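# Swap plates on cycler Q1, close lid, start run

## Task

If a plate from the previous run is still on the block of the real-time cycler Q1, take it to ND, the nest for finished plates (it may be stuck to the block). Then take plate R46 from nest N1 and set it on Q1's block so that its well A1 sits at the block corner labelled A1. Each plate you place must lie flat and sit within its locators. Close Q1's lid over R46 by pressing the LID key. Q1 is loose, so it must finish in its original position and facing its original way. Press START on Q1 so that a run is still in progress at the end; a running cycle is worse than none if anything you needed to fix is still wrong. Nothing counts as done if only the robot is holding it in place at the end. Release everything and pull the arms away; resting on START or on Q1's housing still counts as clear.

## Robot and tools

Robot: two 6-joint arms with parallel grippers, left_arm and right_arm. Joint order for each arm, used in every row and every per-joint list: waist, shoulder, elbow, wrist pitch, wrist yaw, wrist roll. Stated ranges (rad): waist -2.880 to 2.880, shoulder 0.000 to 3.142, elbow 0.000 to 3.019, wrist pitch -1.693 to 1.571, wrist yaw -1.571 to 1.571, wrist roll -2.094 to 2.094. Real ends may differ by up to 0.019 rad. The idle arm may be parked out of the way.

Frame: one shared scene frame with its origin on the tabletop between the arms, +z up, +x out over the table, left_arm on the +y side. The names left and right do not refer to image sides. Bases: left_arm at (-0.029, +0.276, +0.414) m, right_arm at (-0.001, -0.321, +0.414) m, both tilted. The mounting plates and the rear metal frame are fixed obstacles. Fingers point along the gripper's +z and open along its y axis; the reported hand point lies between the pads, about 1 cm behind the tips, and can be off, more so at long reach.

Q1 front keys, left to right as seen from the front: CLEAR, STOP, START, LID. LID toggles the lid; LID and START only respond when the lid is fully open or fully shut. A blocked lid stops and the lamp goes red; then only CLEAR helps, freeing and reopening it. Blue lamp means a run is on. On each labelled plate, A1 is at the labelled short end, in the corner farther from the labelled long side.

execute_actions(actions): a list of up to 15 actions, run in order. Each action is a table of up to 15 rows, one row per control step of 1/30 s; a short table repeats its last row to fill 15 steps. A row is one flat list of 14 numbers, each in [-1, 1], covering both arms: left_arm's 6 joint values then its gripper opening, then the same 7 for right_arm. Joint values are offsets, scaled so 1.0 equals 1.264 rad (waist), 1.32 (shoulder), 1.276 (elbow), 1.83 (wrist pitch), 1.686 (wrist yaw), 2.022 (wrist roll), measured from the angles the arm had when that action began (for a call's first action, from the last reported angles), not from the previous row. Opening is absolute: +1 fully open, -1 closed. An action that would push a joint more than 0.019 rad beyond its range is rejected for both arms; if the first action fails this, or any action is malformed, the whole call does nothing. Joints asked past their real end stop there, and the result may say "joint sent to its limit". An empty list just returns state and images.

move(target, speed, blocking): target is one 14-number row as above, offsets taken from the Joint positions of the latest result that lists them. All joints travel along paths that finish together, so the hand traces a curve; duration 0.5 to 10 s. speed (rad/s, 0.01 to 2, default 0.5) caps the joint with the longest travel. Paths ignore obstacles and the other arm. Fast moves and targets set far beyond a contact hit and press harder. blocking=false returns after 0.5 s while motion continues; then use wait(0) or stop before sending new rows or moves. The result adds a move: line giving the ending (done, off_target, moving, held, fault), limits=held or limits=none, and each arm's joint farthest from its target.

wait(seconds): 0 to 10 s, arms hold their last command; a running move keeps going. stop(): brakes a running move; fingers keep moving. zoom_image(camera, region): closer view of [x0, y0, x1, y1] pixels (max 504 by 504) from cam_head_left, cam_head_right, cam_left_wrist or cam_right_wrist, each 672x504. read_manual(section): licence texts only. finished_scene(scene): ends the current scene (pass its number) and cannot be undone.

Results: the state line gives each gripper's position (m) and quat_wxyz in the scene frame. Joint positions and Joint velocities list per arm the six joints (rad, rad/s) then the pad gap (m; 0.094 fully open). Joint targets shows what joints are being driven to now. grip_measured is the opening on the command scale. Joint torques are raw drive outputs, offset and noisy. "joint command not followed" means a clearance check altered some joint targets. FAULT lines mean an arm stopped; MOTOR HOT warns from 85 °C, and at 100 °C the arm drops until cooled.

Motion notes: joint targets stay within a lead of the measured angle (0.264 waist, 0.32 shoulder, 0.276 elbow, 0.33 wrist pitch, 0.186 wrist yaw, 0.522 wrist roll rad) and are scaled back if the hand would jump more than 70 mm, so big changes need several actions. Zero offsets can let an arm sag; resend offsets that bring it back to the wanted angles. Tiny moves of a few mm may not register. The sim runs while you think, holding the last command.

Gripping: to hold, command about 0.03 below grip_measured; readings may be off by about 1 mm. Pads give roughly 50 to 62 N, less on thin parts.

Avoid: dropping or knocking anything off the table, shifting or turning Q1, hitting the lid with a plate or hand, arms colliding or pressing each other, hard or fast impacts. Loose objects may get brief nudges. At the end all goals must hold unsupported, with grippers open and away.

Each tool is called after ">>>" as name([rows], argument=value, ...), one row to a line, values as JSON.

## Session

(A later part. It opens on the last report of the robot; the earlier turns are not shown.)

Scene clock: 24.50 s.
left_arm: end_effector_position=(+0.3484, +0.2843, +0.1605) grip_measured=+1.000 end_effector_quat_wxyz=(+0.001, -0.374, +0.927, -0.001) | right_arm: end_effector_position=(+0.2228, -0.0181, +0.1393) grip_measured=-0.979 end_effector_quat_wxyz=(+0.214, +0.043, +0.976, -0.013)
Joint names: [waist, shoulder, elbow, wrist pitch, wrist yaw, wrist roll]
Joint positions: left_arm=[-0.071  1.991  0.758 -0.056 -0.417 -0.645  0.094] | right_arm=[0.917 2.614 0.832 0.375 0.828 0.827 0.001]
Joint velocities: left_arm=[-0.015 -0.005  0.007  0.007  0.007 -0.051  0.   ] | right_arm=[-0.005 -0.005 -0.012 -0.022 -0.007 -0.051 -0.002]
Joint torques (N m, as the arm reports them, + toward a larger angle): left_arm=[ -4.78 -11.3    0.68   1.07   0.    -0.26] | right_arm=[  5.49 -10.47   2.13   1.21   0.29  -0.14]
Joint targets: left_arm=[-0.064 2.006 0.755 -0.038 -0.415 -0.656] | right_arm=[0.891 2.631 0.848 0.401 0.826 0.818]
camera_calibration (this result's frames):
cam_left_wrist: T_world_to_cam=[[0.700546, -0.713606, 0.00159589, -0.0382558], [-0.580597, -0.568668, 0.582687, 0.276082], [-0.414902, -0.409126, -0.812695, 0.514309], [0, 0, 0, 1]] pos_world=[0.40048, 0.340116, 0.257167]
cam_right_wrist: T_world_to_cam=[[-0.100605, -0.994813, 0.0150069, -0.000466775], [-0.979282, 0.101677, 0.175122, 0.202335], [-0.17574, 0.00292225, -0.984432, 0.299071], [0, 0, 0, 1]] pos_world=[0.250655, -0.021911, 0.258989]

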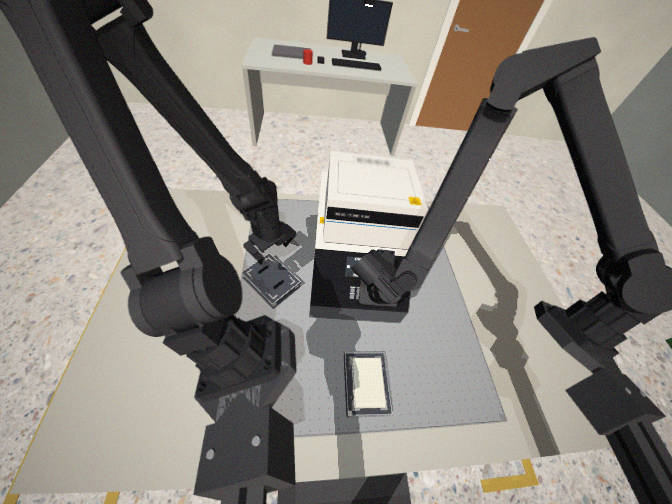

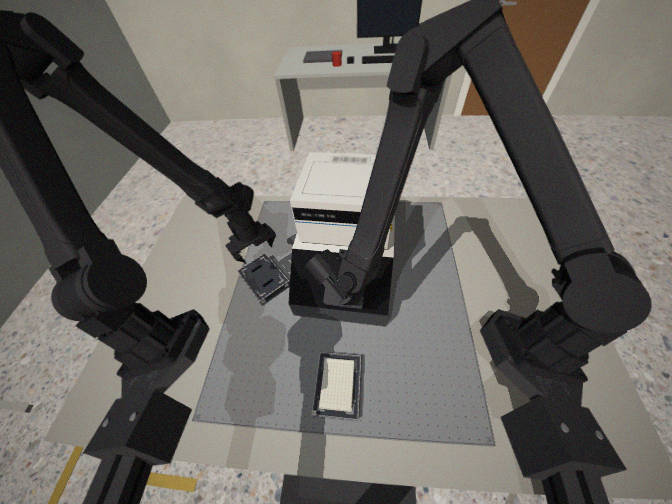

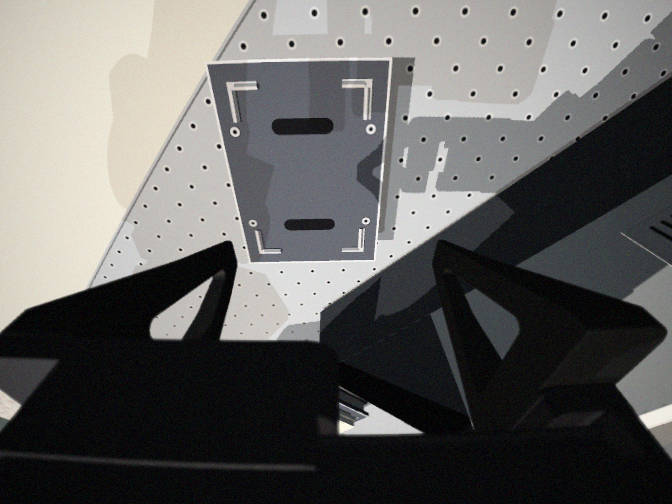

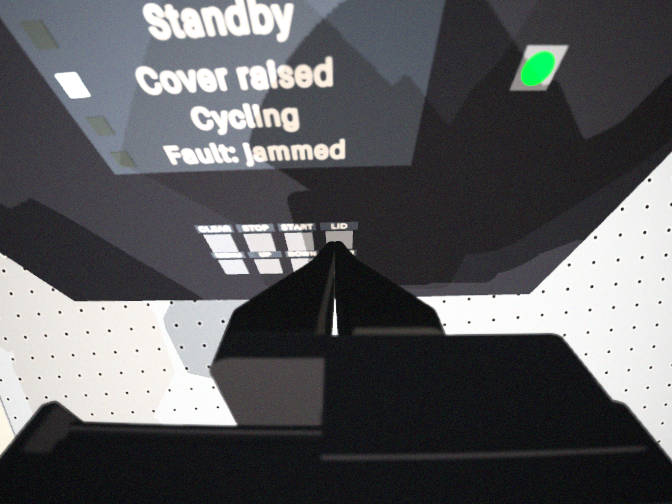

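>>> move(target=[0.0055,0.0114,-0.0024,0.0098,0.0012,-0.0054,1, 0.095,-0.1,-0.0603,-0.095,0.0065,0.08,-1], speed=0.3)

Scene clock: 25.97 s.
left_arm: end_effector_position=(+0.3484, +0.2843, +0.1605) grip_measured=+1.000 end_effector_quat_wxyz=(+0.001, -0.374, +0.927, -0.001) | right_arm: end_effector_position=(+0.2026, -0.0231, +0.1849) grip_measured=-0.979 end_effector_quat_wxyz=(+0.213, +0.041, +0.976, -0.011)
Joint names: [waist, shoulder, elbow, wrist pitch, wrist yaw, wrist roll]
Joint positions: left_arm=[-0.071  1.991  0.758 -0.056 -0.417 -0.645  0.094] | right_arm=[1.023 2.498 0.76  0.219 0.836 0.979 0.001]
Joint velocities: left_arm=[ 0.005 -0.005  0.007 -0.007 -0.007 -0.007  0.   ] | right_arm=[ 0.005 -0.024 -0.007 -0.012 -0.037  0.066  0.001]
Joint torques (N m, as the arm reports them, + toward a larger angle): left_arm=[ -4.81 -11.3    0.67   1.07   0.    -0.26] | right_arm=[  8.75 -13.06   0.88  -0.19   0.53   0.02]
Joint targets: left_arm=[-0.064 2.006 0.755 -0.038 -0.415 -0.656] | right_arm=[1.037 2.482 0.755 0.202 0.839 0.989]
move: done; limits=none; left_arm: farthest joint: the wrist pitch, 0.018 radians from its target (0.018 radians at the start); right_arm: farthest joint: the wrist pitch, 0.018 radians from its target (0.174 radians at the start)
camera_calibration (this result's frames):
cam_left_wrist: T_world_to_cam=[[0.700546, -0.713606, 0.00159589, -0.0382558], [-0.580597, -0.568668, 0.582687, 0.276082], [-0.414902, -0.409126, -0.812695, 0.514309], [0, 0, 0, 1]] pos_world=[0.40048, 0.340116, 0.257167]
cam_right_wrist: T_world_to_cam=[[-0.0975386, -0.99516, 0.0119259, -0.00824017], [-0.979427, 0.0981099, 0.176346, 0.174811], [-0.176662, 0.00552001, -0.984256, 0.340636], [0, 0, 0, 1]] pos_world=[0.230589, -0.0272313, 0.304544]

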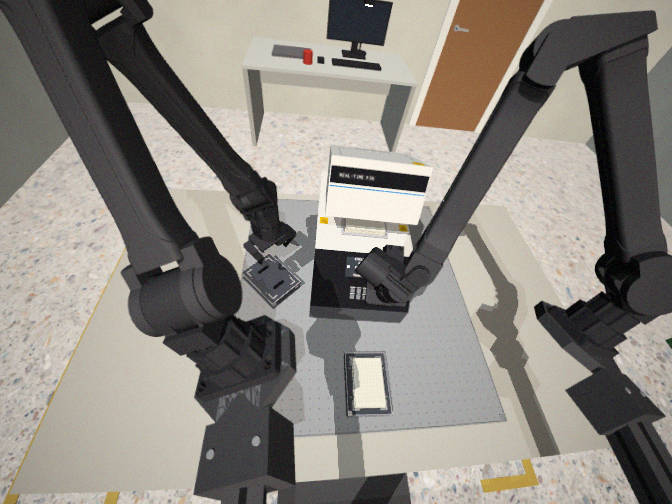

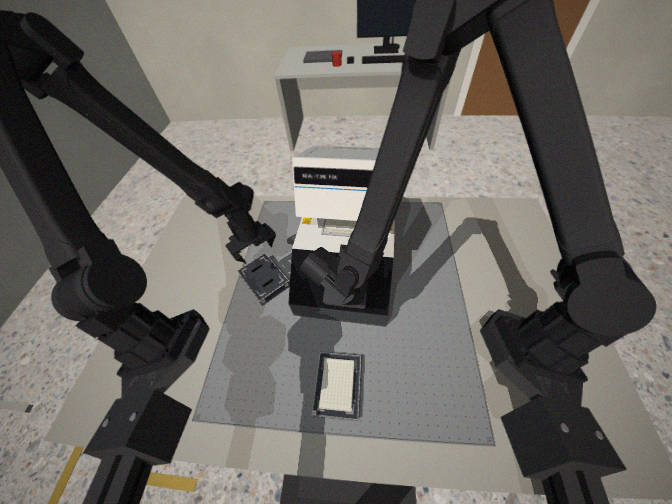

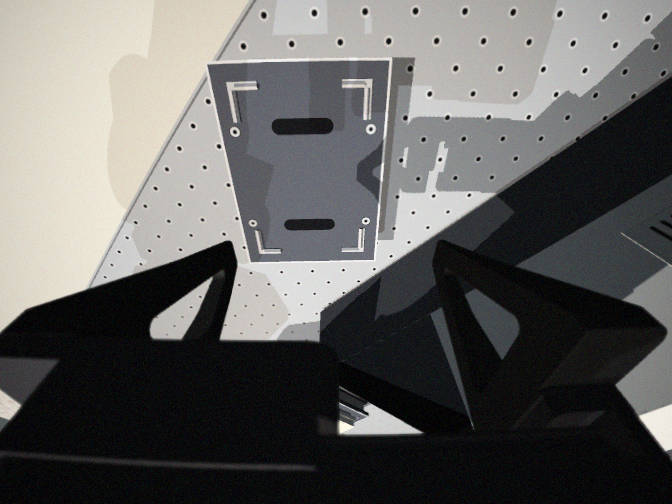

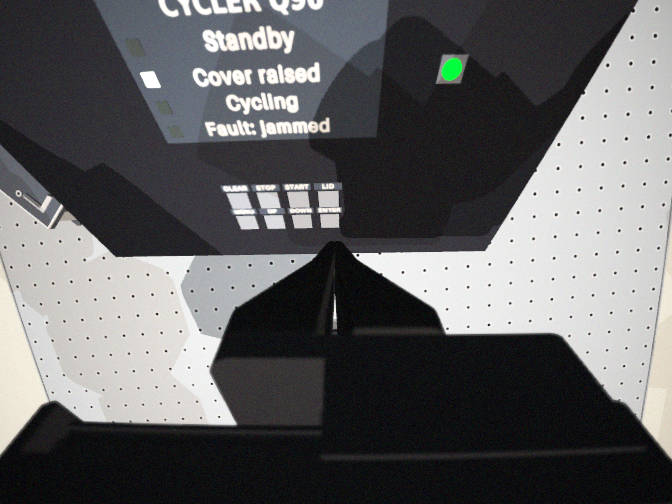

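>>> execute_actions(actions=[])

>>> zoom_image(camera="cam_head_left", region=[300, 110, 460, 270])

Scene clock: 27.60 s.
left_arm: end_effector_position=(+0.3484, +0.2843, +0.1605) grip_measured=+1.000 end_effector_quat_wxyz=(+0.001, -0.374, +0.927, -0.001) | right_arm: end_effector_position=(+0.2026, -0.0231, +0.1849) grip_measured=-0.979 end_effector_quat_wxyz=(+0.213, +0.042, +0.976, -0.011)
Joint names: [waist, shoulder, elbow, wrist pitch, wrist yaw, wrist roll]
Joint positions: left_arm=[-0.071  1.991  0.758 -0.056 -0.417 -0.645  0.094] | right_arm=[1.023 2.498 0.76  0.219 0.836 0.979 0.001]
Joint velocities: left_arm=[-0.005  0.005 -0.012 -0.017  0.051 -0.022  0.   ] | right_arm=[-0.005 -0.015  0.012 -0.012 -0.037 -0.066  0.   ]
Joint torques (N m, as the arm reports them, + toward a larger angle): left_arm=[ -4.75 -11.3    0.68   1.05   0.    -0.26] | right_arm=[  8.7  -12.52   0.86  -0.18   0.53   0.05]
Joint targets: left_arm=[-0.064 2.006 0.755 -0.038 -0.415 -0.656] | right_arm=[1.037 2.482 0.755 0.202 0.839 0.989]
camera_calibration (this result's frames):
cam_left_wrist: T_world_to_cam=[[0.700546, -0.713606, 0.00159589, -0.0382558], [-0.580597, -0.568668, 0.582687, 0.276082], [-0.414902, -0.409126, -0.812695, 0.514309], [0, 0, 0, 1]] pos_world=[0.40048, 0.340116, 0.257167]
cam_right_wrist: T_world_to_cam=[[-0.0978838, -0.995128, 0.0117667, -0.00814008], [-0.979395, 0.0984215, 0.176347, 0.174812], [-0.176646, 0.00573723, -0.984258, 0.340638], [0, 0, 0, 1]] pos_world=[0.230585, -0.02726, 0.304544]

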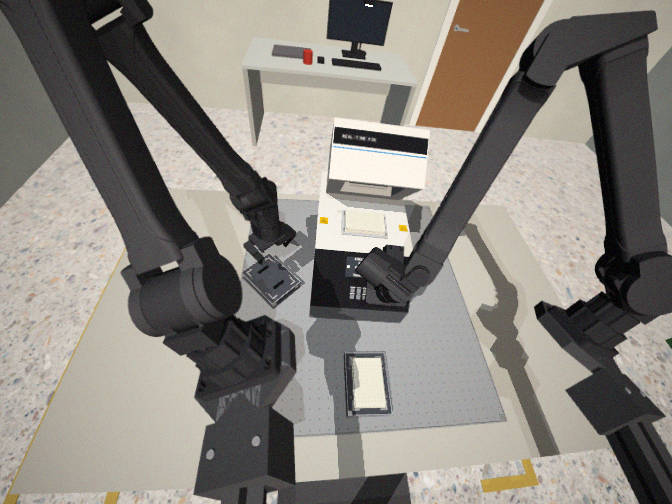

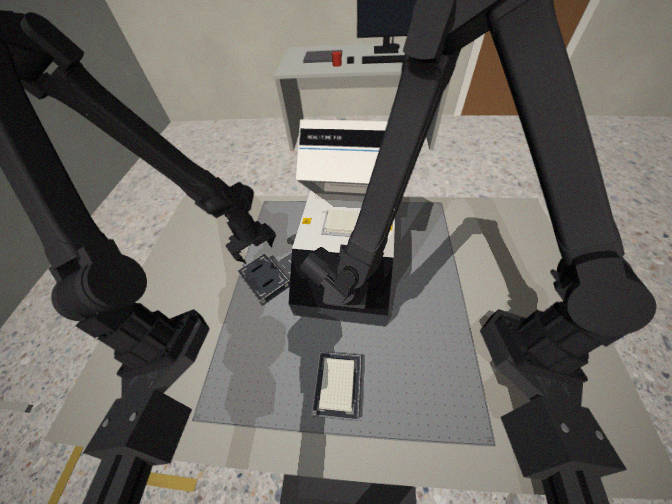

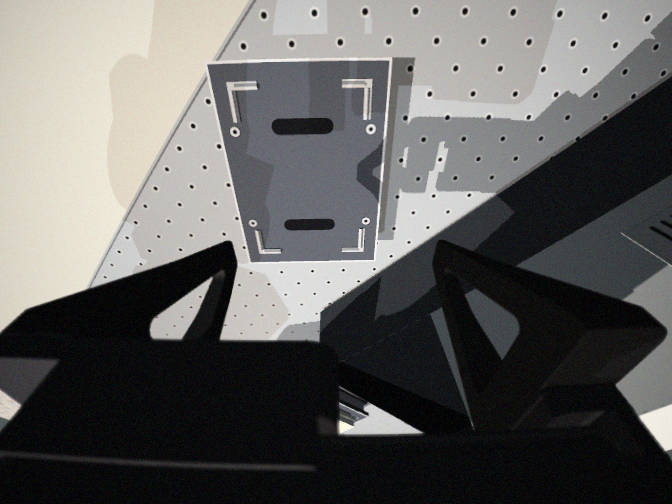

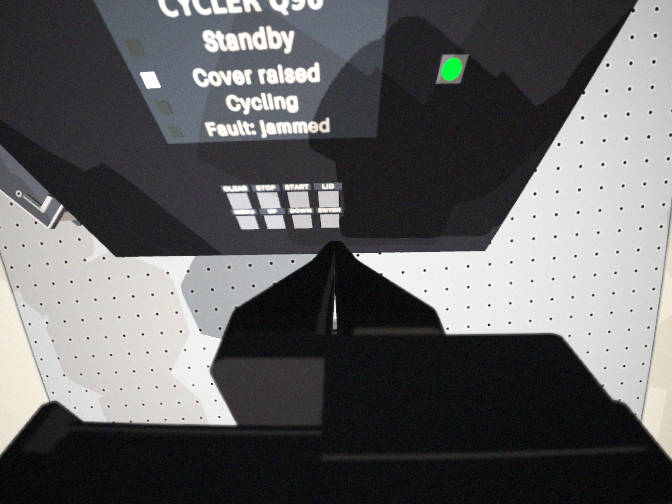

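Region (300, 110, 460, 270) of cam_head_left's 672x504 image, scaled by 3.150, with more detail than that image has.

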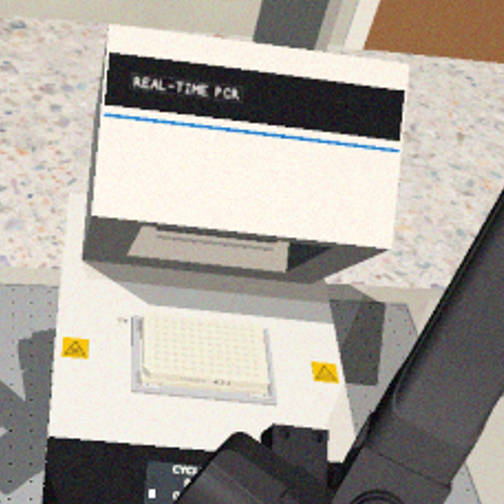

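>>> wait(seconds=1.5)

>>> zoom_image(camera="cam_head_left", region=[330, 195, 400, 250])

>>> zoom_image(camera="cam_head_right", region=[305, 195, 375, 250])

Scene clock: 29.30 s.
left_arm: end_effector_position=(+0.3484, +0.2843, +0.1605) grip_measured=+1.000 end_effector_quat_wxyz=(+0.001, -0.374, +0.927, -0.001) | right_arm: end_effector_position=(+0.2026, -0.0231, +0.1849) grip_measured=-0.979 end_effector_quat_wxyz=(+0.213, +0.042, +0.976, -0.011)
Joint names: [waist, shoulder, elbow, wrist pitch, wrist yaw, wrist roll]
Joint positions: left_arm=[-0.071  1.991  0.758 -0.056 -0.417 -0.645  0.094] | right_arm=[1.023 2.498 0.76  0.219 0.836 0.979 0.001]
Joint velocities: left_arm=[ 0.015  0.005  0.007  0.022 -0.022  0.022  0.   ] | right_arm=[-0.005  0.015 -0.032  0.002 -0.007  0.051  0.   ]
Joint torques (N m, as the arm reports them, + toward a larger angle): left_arm=[ -4.75 -11.29   0.67   1.06   0.    -0.26] | right_arm=[  8.71 -12.55   0.87  -0.18   0.53   0.05]
Joint targets: left_arm=[-0.064 2.006 0.755 -0.038 -0.415 -0.656] | right_arm=[1.037 2.482 0.755 0.202 0.839 0.989]
wait: 1.50 s; at rest from the start
camera_calibration (this result's frames):
cam_left_wrist: T_world_to_cam=[[0.700546, -0.713606, 0.00159589, -0.0382558], [-0.580597, -0.568668, 0.582687, 0.276082], [-0.414902, -0.409126, -0.812695, 0.514309], [0, 0, 0, 1]] pos_world=[0.40048, 0.340116, 0.257167]
cam_right_wrist: T_world_to_cam=[[-0.0978838, -0.995128, 0.0117667, -0.00814008], [-0.979395, 0.0984215, 0.176347, 0.174812], [-0.176646, 0.00573723, -0.984258, 0.340638], [0, 0, 0, 1]] pos_world=[0.230585, -0.02726, 0.304544]

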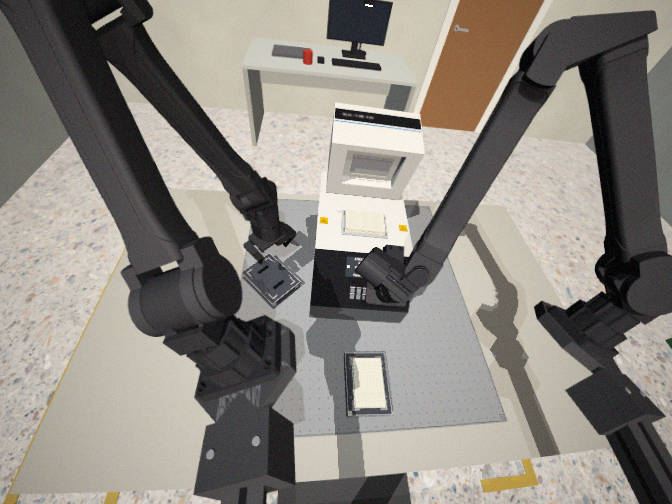

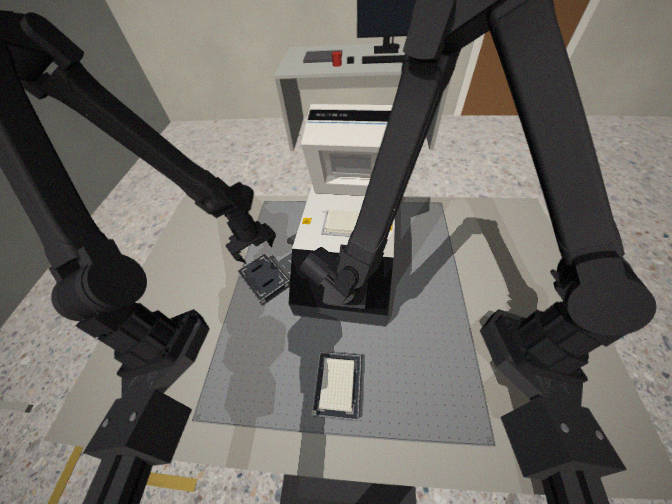

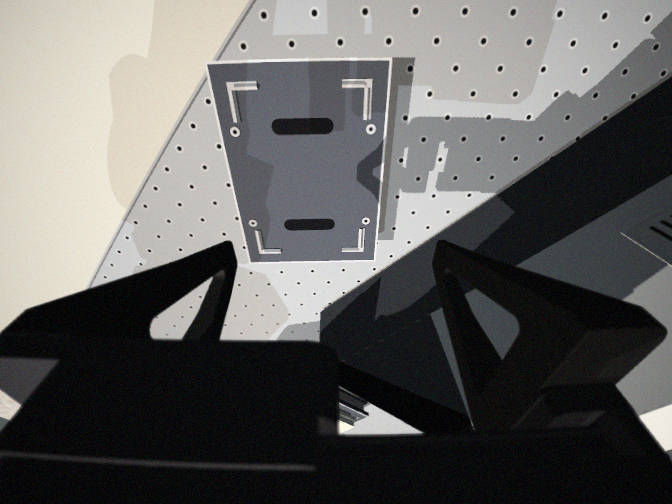

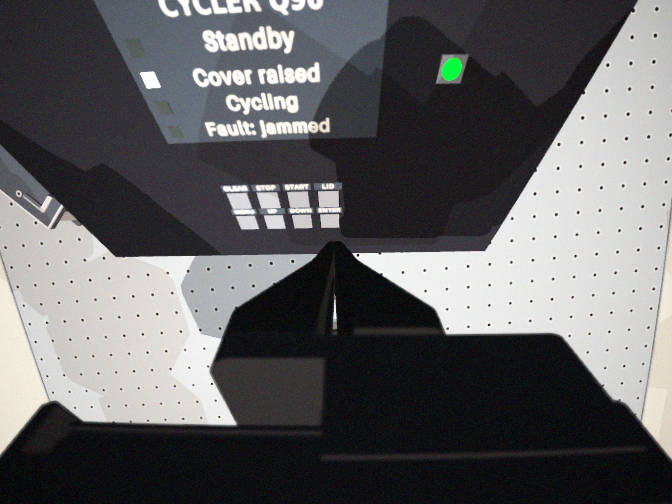

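Region (330, 195, 400, 250) of cam_head_left's 672x504 image, scaled by 7.200, with more detail than that image has; it fills the top 396 rows of this view, and the rest is white.

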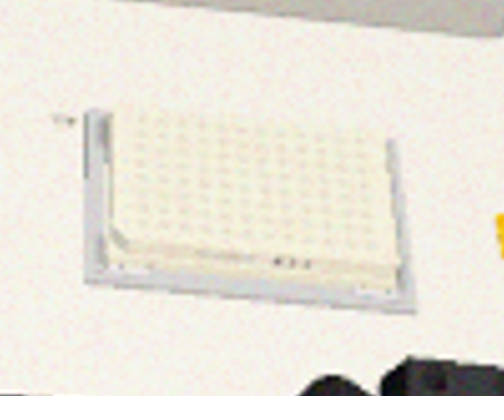

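Region (305, 195, 375, 250) of cam_head_right's 672x504 image, scaled by 7.200, with more detail than that image has; it fills the top 396 rows of this view, and the rest is white.

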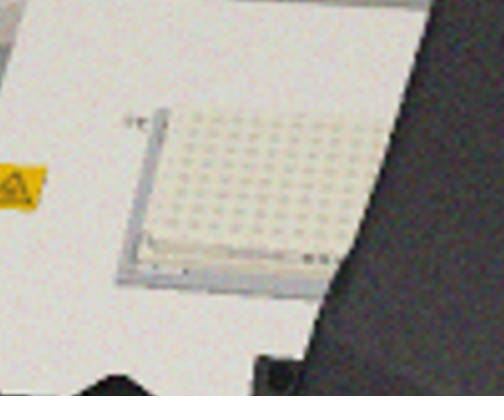

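>>> zoom_image(camera="cam_head_left", region=[310, 95, 440, 225])

>>> zoom_image(camera="cam_head_right", region=[285, 95, 415, 225])

Region (310, 95, 440, 225) of cam_head_left's 672x504 image, scaled by 3.877, with more detail than that image has.

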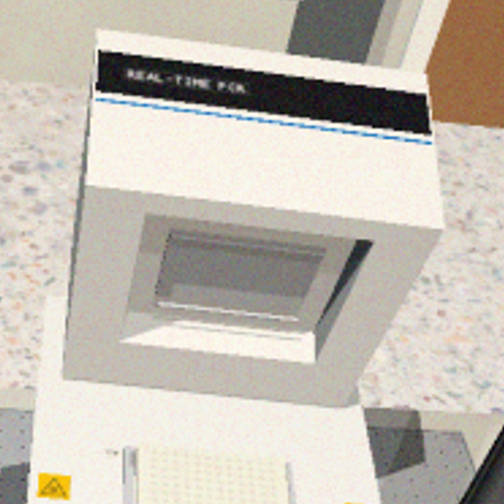

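Region (285, 95, 415, 225) of cam_head_right's 672x504 image, scaled by 3.877, with more detail than that image has.

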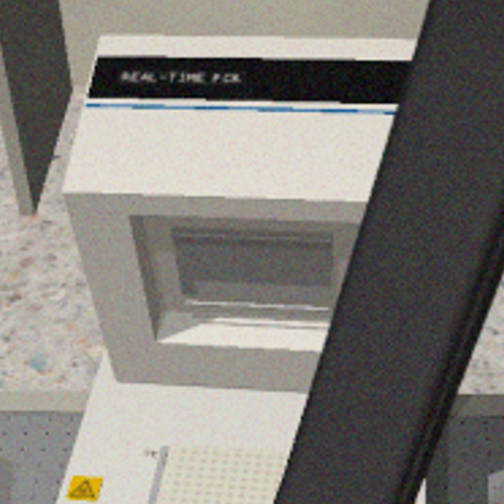

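>>> move(target=[-0.1986,-0.2561,0.035,-0.2678,-0.0338,0.6652,1, 0.1479,0.0992,0.052,-0.0743,-0.1441,-0.6508,1], speed=1.0)

Scene clock: 36.47 s.
left_arm: end_effector_position=(+0.3588, +0.2490, +0.2998) grip_measured=+1.000 end_effector_quat_wxyz=(-0.011, +0.409, +0.913, -0.003) | right_arm: end_effector_position=(+0.1057, +0.0089, +0.1568) grip_measured=+1.000 end_effector_quat_wxyz=(-0.098, +0.674, -0.731, +0.052)
Joint names: [waist, shoulder, elbow, wrist pitch, wrist yaw, wrist roll]
Joint positions: left_arm=[-0.315  1.673  0.773 -0.531 -0.472  0.688  0.094] | right_arm=[ 1.192  2.621  0.815  0.101  0.595 -0.326  0.094]
Joint velocities: left_arm=[-0.015 -0.015  0.002 -0.007  0.037 -0.022  0.   ] | right_arm=[-0.005  0.015  0.002 -0.017  0.051 -0.022  0.   ]
Joint torques (N m, as the arm reports them, + toward a larger angle): left_arm=[ -5.69 -13.08   6.08  -0.22  -0.08  -0.08] | right_arm=[  8.21 -11.19   2.48  -0.25   0.05  -0.13]
Joint targets: left_arm=[-0.322 1.653 0.803 -0.546 -0.474 0.700] | right_arm=[1.209 2.629 0.827 0.084 0.593 -0.336]
move: off_target (left_arm); limits=none; left_arm: farthest joint: the elbow, 0.030 radians from its target (0.044 radians at the start); right_arm: farthest joint: the waist, 0.018 radians from its target (0.187 radians at the start)
camera_calibration (this result's frames):
cam_left_wrist: T_world_to_cam=[[-0.740123, -0.672332, 0.0137285, 0.432022], [-0.532567, 0.598486, 0.598488, -0.131749], [-0.410598, 0.435643, -0.801014, 0.401929], [0, 0, 0, 1]] pos_world=[0.414616, 0.194214, 0.39487]
cam_right_wrist: T_world_to_cam=[[0.970933, -0.0950807, 0.219657, -0.139029], [-0.194821, -0.847067, 0.494492, -0.0426679], [0.139047, -0.522912, -0.840969, 0.244587], [0, 0, 0, 1]] pos_world=[0.0926657, 0.0785363, 0.257328]

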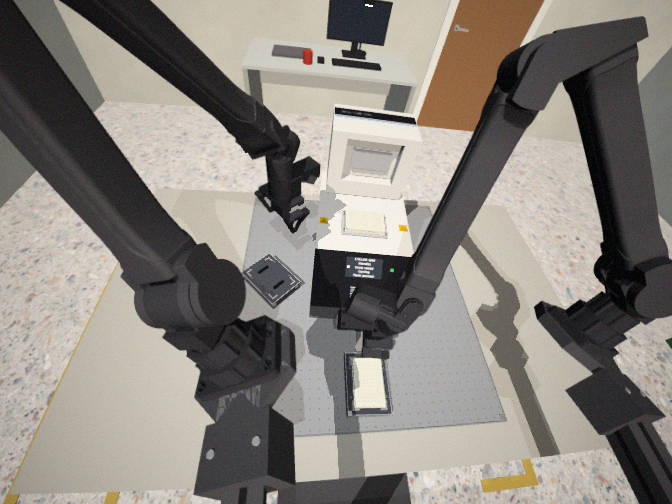

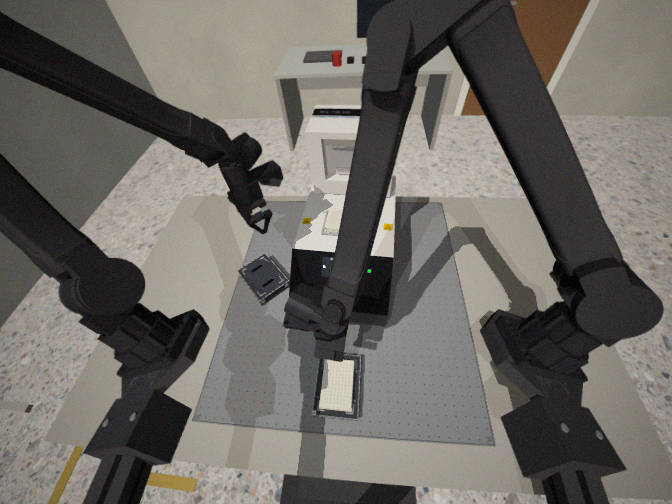

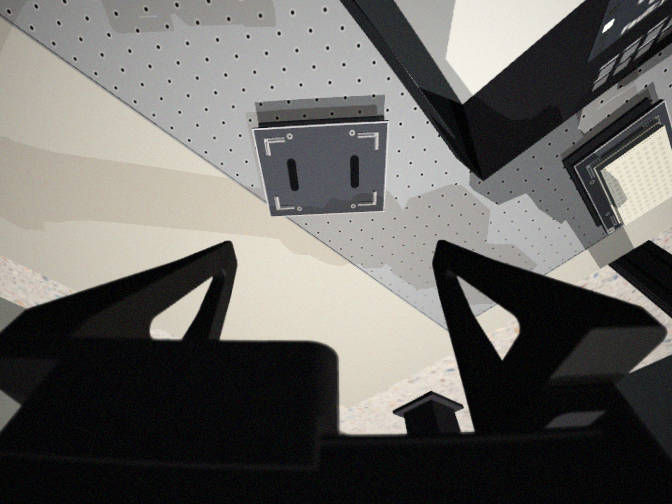

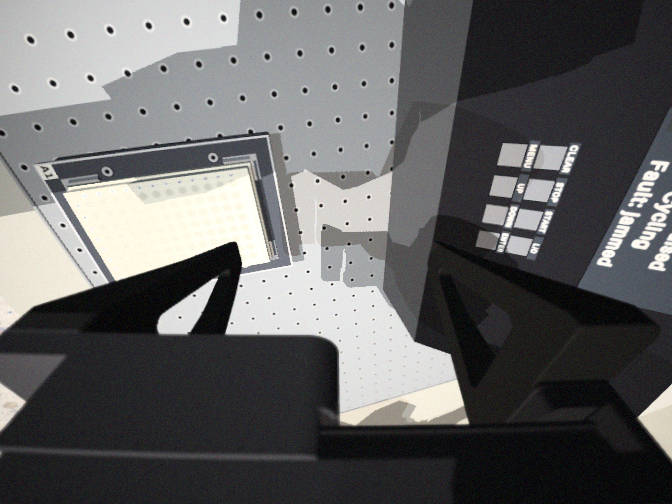

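>>> zoom_image(camera="cam_right_wrist", region=[20, 120, 310, 300])

>>> zoom_image(camera="cam_left_wrist", region=[550, 90, 672, 250])

Region (20, 120, 310, 300) of cam_right_wrist's 672x504 image, scaled by 1.738, with more detail than that image has; it fills the top 313 rows of this view, and the rest is white.

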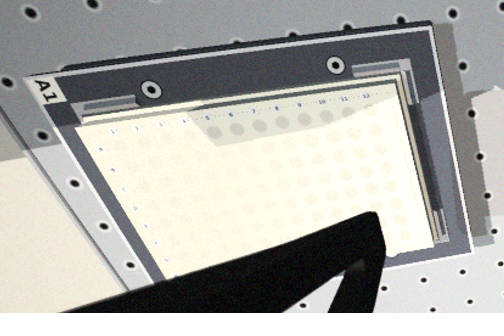

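Region (550, 90, 672, 250) of cam_left_wrist's 672x504 image, scaled by 3.150, with more detail than that image has; it fills the left 384 columns of this view, and the rest is white.

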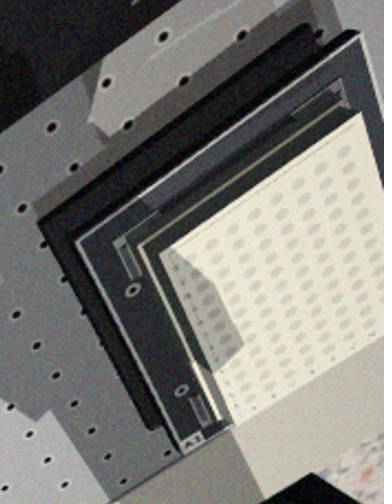

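>>> move(target=[-0.33,0.4002,0.4537,-0.134,-0.0153,0.1821,1, 0.1736,0.1113,0.06,-0.0938,-0.1462,-0.6612,1], speed=0.9)

Scene clock: 39.60 s.
left_arm: end_effector_position=(+0.4236, -0.0064, +0.2994) grip_measured=+1.000 end_effector_quat_wxyz=(-0.003, +0.739, +0.674, -0.000) | right_arm: end_effector_position=(-0.0009, +0.0005, +0.1298) grip_measured=+1.000 end_effector_quat_wxyz=(+0.001, +1.000, -0.022, +0.000)
Joint names: [waist, shoulder, elbow, wrist pitch, wrist yaw, wrist roll]
Joint positions: left_arm=[-0.732  2.186  1.313 -0.761 -0.496  1.045  0.094] | right_arm=[ 1.396  2.761  0.88  -0.053  0.351 -1.653  0.094]
Joint velocities: left_arm=[ 0.005 -0.005  0.012 -0.007 -0.037 -0.022  0.   ] | right_arm=[-0.005 -0.005 -0.002 -0.017 -0.022 -0.037  0.   ]
Joint torques (N m, as the arm reports them, + toward a larger angle): left_arm=[ -7.91 -15.28   8.25  -0.21  -0.04  -0.06] | right_arm=[  6.75 -11.89   2.19  -0.5   -0.15  -0.11]
Joint targets: left_arm=[-0.732 2.201 1.352 -0.776 -0.498 1.057] | right_arm=[1.412 2.768 0.891 -0.071 0.349 -1.663]
move: off_target (left_arm); limits=none; left_arm: farthest joint: the elbow, 0.039 radians from its target (0.579 radians at the start); right_arm: farthest joint: the wrist pitch, 0.017 radians from its target (0.172 radians at the start)
camera_calibration (this result's frames):
cam_left_wrist: T_world_to_cam=[[-0.996586, 0.0824685, 0.00393846, 0.424714], [0.0690461, 0.80633, 0.587422, -0.194306], [0.0452681, 0.585688, -0.809272, 0.349839], [0, 0, 0, 1]] pos_world=[0.420843, -0.0832474, 0.395582]
cam_right_wrist: T_world_to_cam=[[0.0510795, 0.998631, 0.0112842, -0.0046605], [0.819045, -0.0483537, 0.571688, -0.0666724], [0.571451, -0.0199593, -0.820394, 0.229697], [0, 0, 0, 1]] pos_world=[-0.0764149, 0.00601486, 0.226611]

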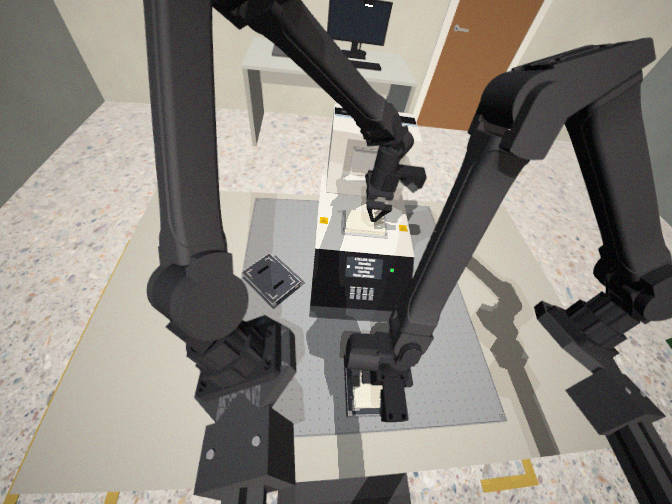

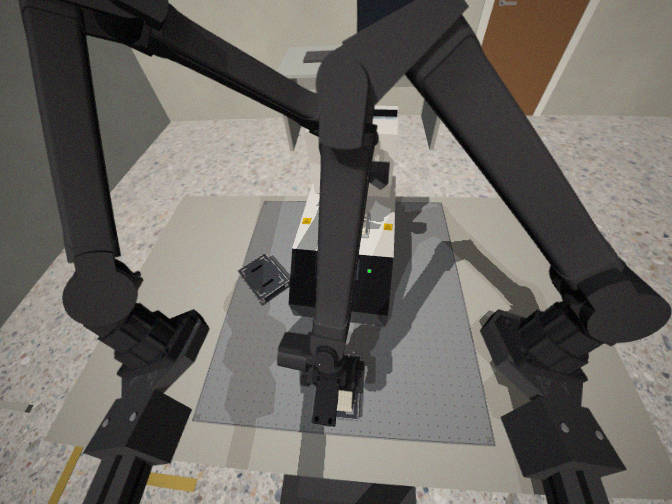

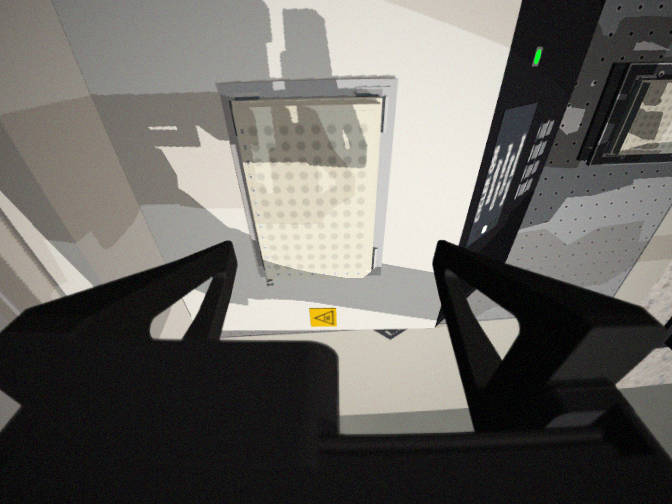

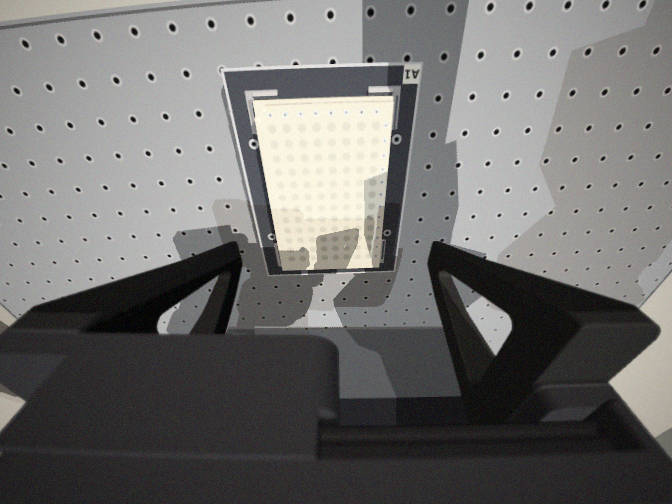

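>>> zoom_image(camera="cam_left_wrist", region=[200, 60, 460, 300])

>>> zoom_image(camera="cam_right_wrist", region=[200, 50, 460, 290])

Region (200, 60, 460, 300) of cam_left_wrist's 672x504 image, scaled by 1.938, with more detail than that image has; it fills the top 465 rows of this view, and the rest is white.

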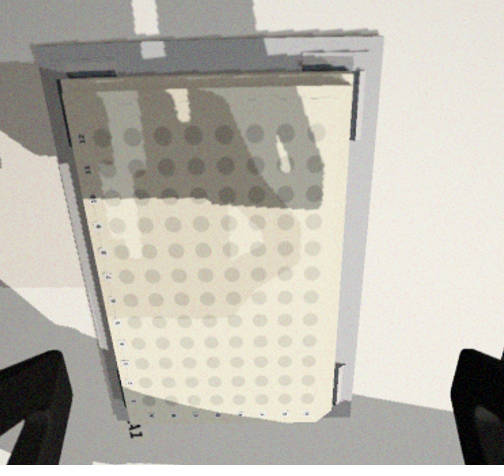

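Region (200, 50, 460, 290) of cam_right_wrist's 672x504 image, scaled by 1.938, with more detail than that image has; it fills the top 465 rows of this view, and the rest is white.

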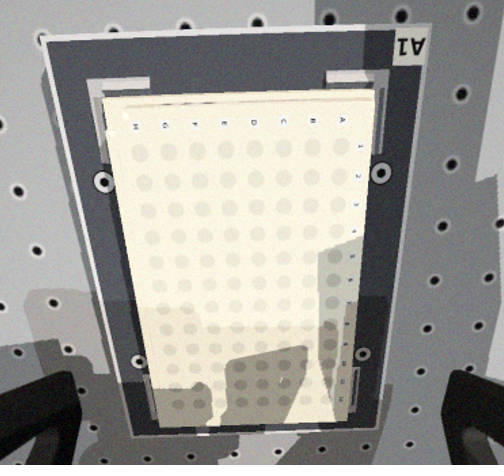

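>>> zoom_image(camera="cam_left_wrist", region=[220, 80, 400, 180])

>>> zoom_image(camera="cam_left_wrist", region=[210, 210, 460, 300])

>>> zoom_image(camera="cam_right_wrist", region=[230, 80, 410, 180])

>>> zoom_image(camera="cam_right_wrist", region=[210, 210, 460, 300])

Region (220, 80, 400, 180) of cam_left_wrist's 672x504 image, scaled by 2.800, with more detail than that image has.

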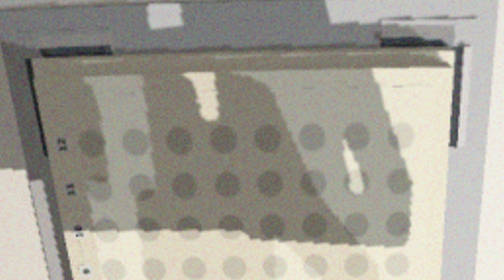

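Region (210, 210, 460, 300) of cam_left_wrist's 672x504 image, scaled by 2.016, with more detail than that image has; it fills the top 181 rows of this view, and the rest is white.

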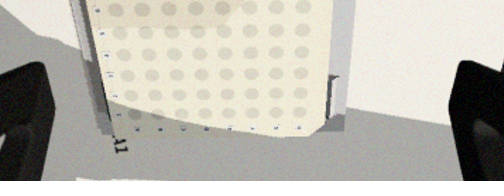

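Region (230, 80, 410, 180) of cam_right_wrist's 672x504 image, scaled by 2.800, with more detail than that image has.

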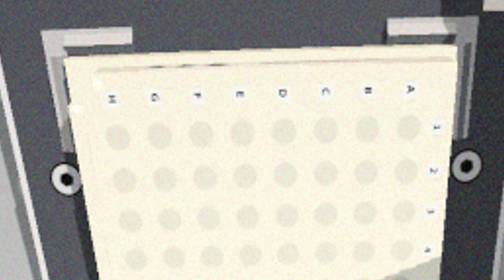

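Region (210, 210, 460, 300) of cam_right_wrist's 672x504 image, scaled by 2.016, with more detail than that image has; it fills the top 181 rows of this view, and the rest is white.

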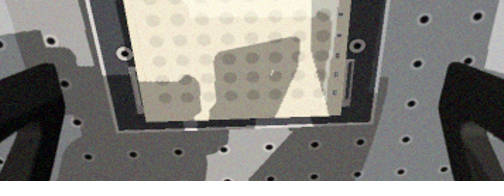

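>>> move(target=[0.0609,0.0702,0.0464,0.0636,-0.0024,0.0383,1, -0.0854,0.1172,0.0538,0.0817,0.0216,-0.0575,1], speed=0.2)

>>> zoom_image(camera="cam_left_wrist", region=[190, 60, 480, 340])

>>> zoom_image(camera="cam_right_wrist", region=[190, 60, 480, 340])

Scene clock: 43.50 s.
left_arm: end_effector_position=(+0.4421, +0.0039, +0.2516) grip_measured=+1.000 end_effector_quat_wxyz=(+0.001, +0.731, +0.682, +0.000) | right_arm: end_effector_position=(+0.0027, -0.0029, +0.0734) grip_measured=+1.000 end_effector_quat_wxyz=(-0.002, +1.000, -0.019, +0.001)
Joint names: [waist, shoulder, elbow, wrist pitch, wrist yaw, wrist roll]
Joint positions: left_arm=[-0.659  2.259  1.335 -0.661 -0.498  1.111  0.094] | right_arm=[ 1.299  2.911  0.944  0.075  0.385 -1.76   0.094]
Joint velocities: left_arm=[ 0.005 -0.005  0.022 -0.007 -0.037 -0.066  0.   ] | right_arm=[-0.005  0.005 -0.007 -0.012 -0.066 -0.037  0.   ]
Joint torques (N m, as the arm reports them, + toward a larger angle): left_arm=[ -7.96 -15.76   7.51   0.98  -0.04  -0.06] | right_arm=[  4.59 -11.82   0.48   0.75   0.09  -0.15]
Joint targets: left_arm=[-0.655 2.278 1.372 -0.644 -0.500 1.122] | right_arm=[1.288 2.916 0.949 0.096 0.388 -1.770]
move: off_target (left_arm, right_arm); limits=none; left_arm: farthest joint: the elbow, 0.038 radians from its target (0.060 radians at the start); right_arm: farthest joint: the wrist pitch, 0.021 radians from its target (0.150 radians at the start)
camera_calibration (this result's frames):
cam_left_wrist: T_world_to_cam=[[-0.998131, 0.061052, -0.00252022, 0.444844], [0.0481036, 0.810536, 0.583711, -0.165695], [0.0376794, 0.582499, -0.811958, 0.308345], [0, 0, 0, 1]] pos_world=[0.440366, -0.0724675, 0.348202]
cam_right_wrist: T_world_to_cam=[[0.045533, 0.998817, 0.0170617, -0.00125915], [0.818068, -0.0470844, 0.57319, -0.0377071], [0.573316, -0.0121414, -0.819245, 0.181251], [0, 0, 0, 1]] pos_world=[-0.0730098, 0.00168289, 0.170124]

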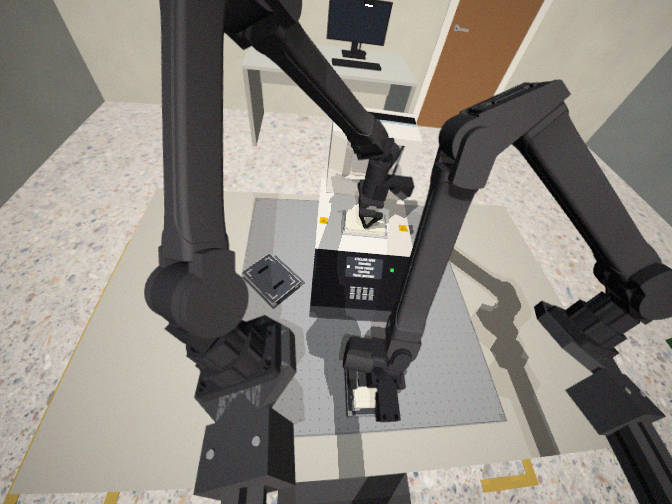

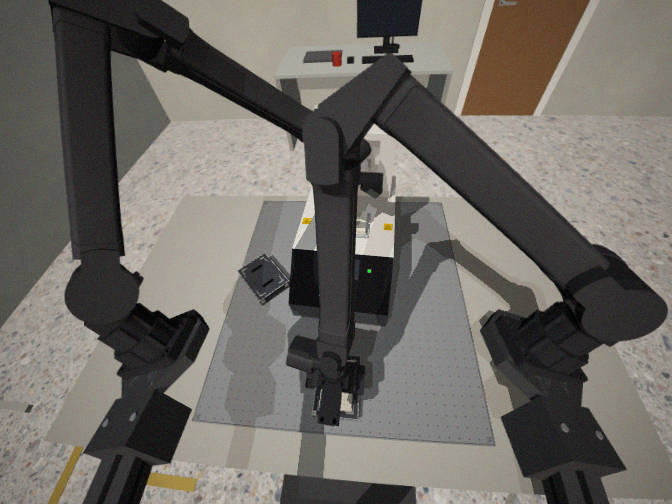

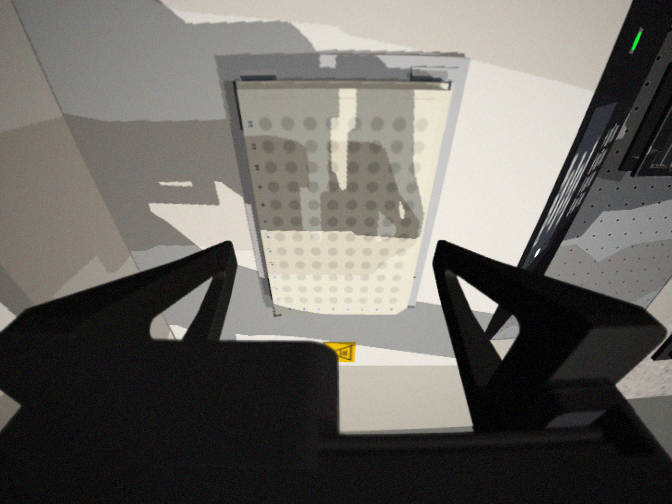

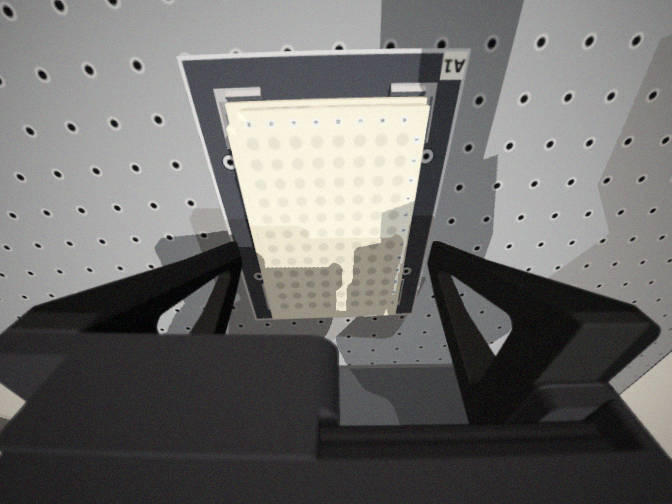

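Region (190, 60, 480, 340) of cam_left_wrist's 672x504 image, scaled by 1.738, with more detail than that image has; it fills the top 487 rows of this view, and the rest is white.

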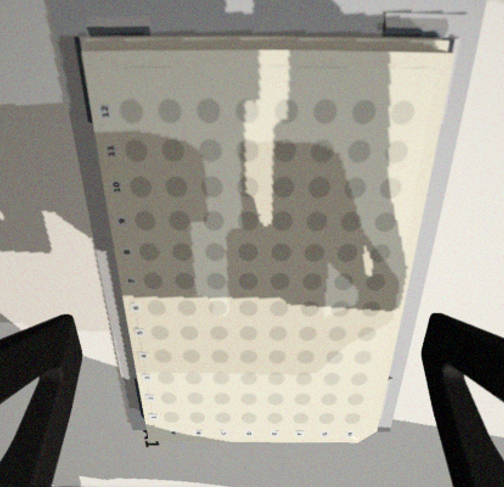

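Region (190, 60, 480, 340) of cam_right_wrist's 672x504 image, scaled by 1.738, with more detail than that image has; it fills the top 487 rows of this view, and the rest is white.

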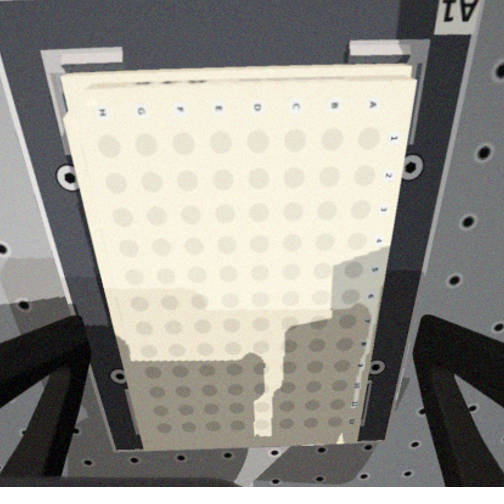

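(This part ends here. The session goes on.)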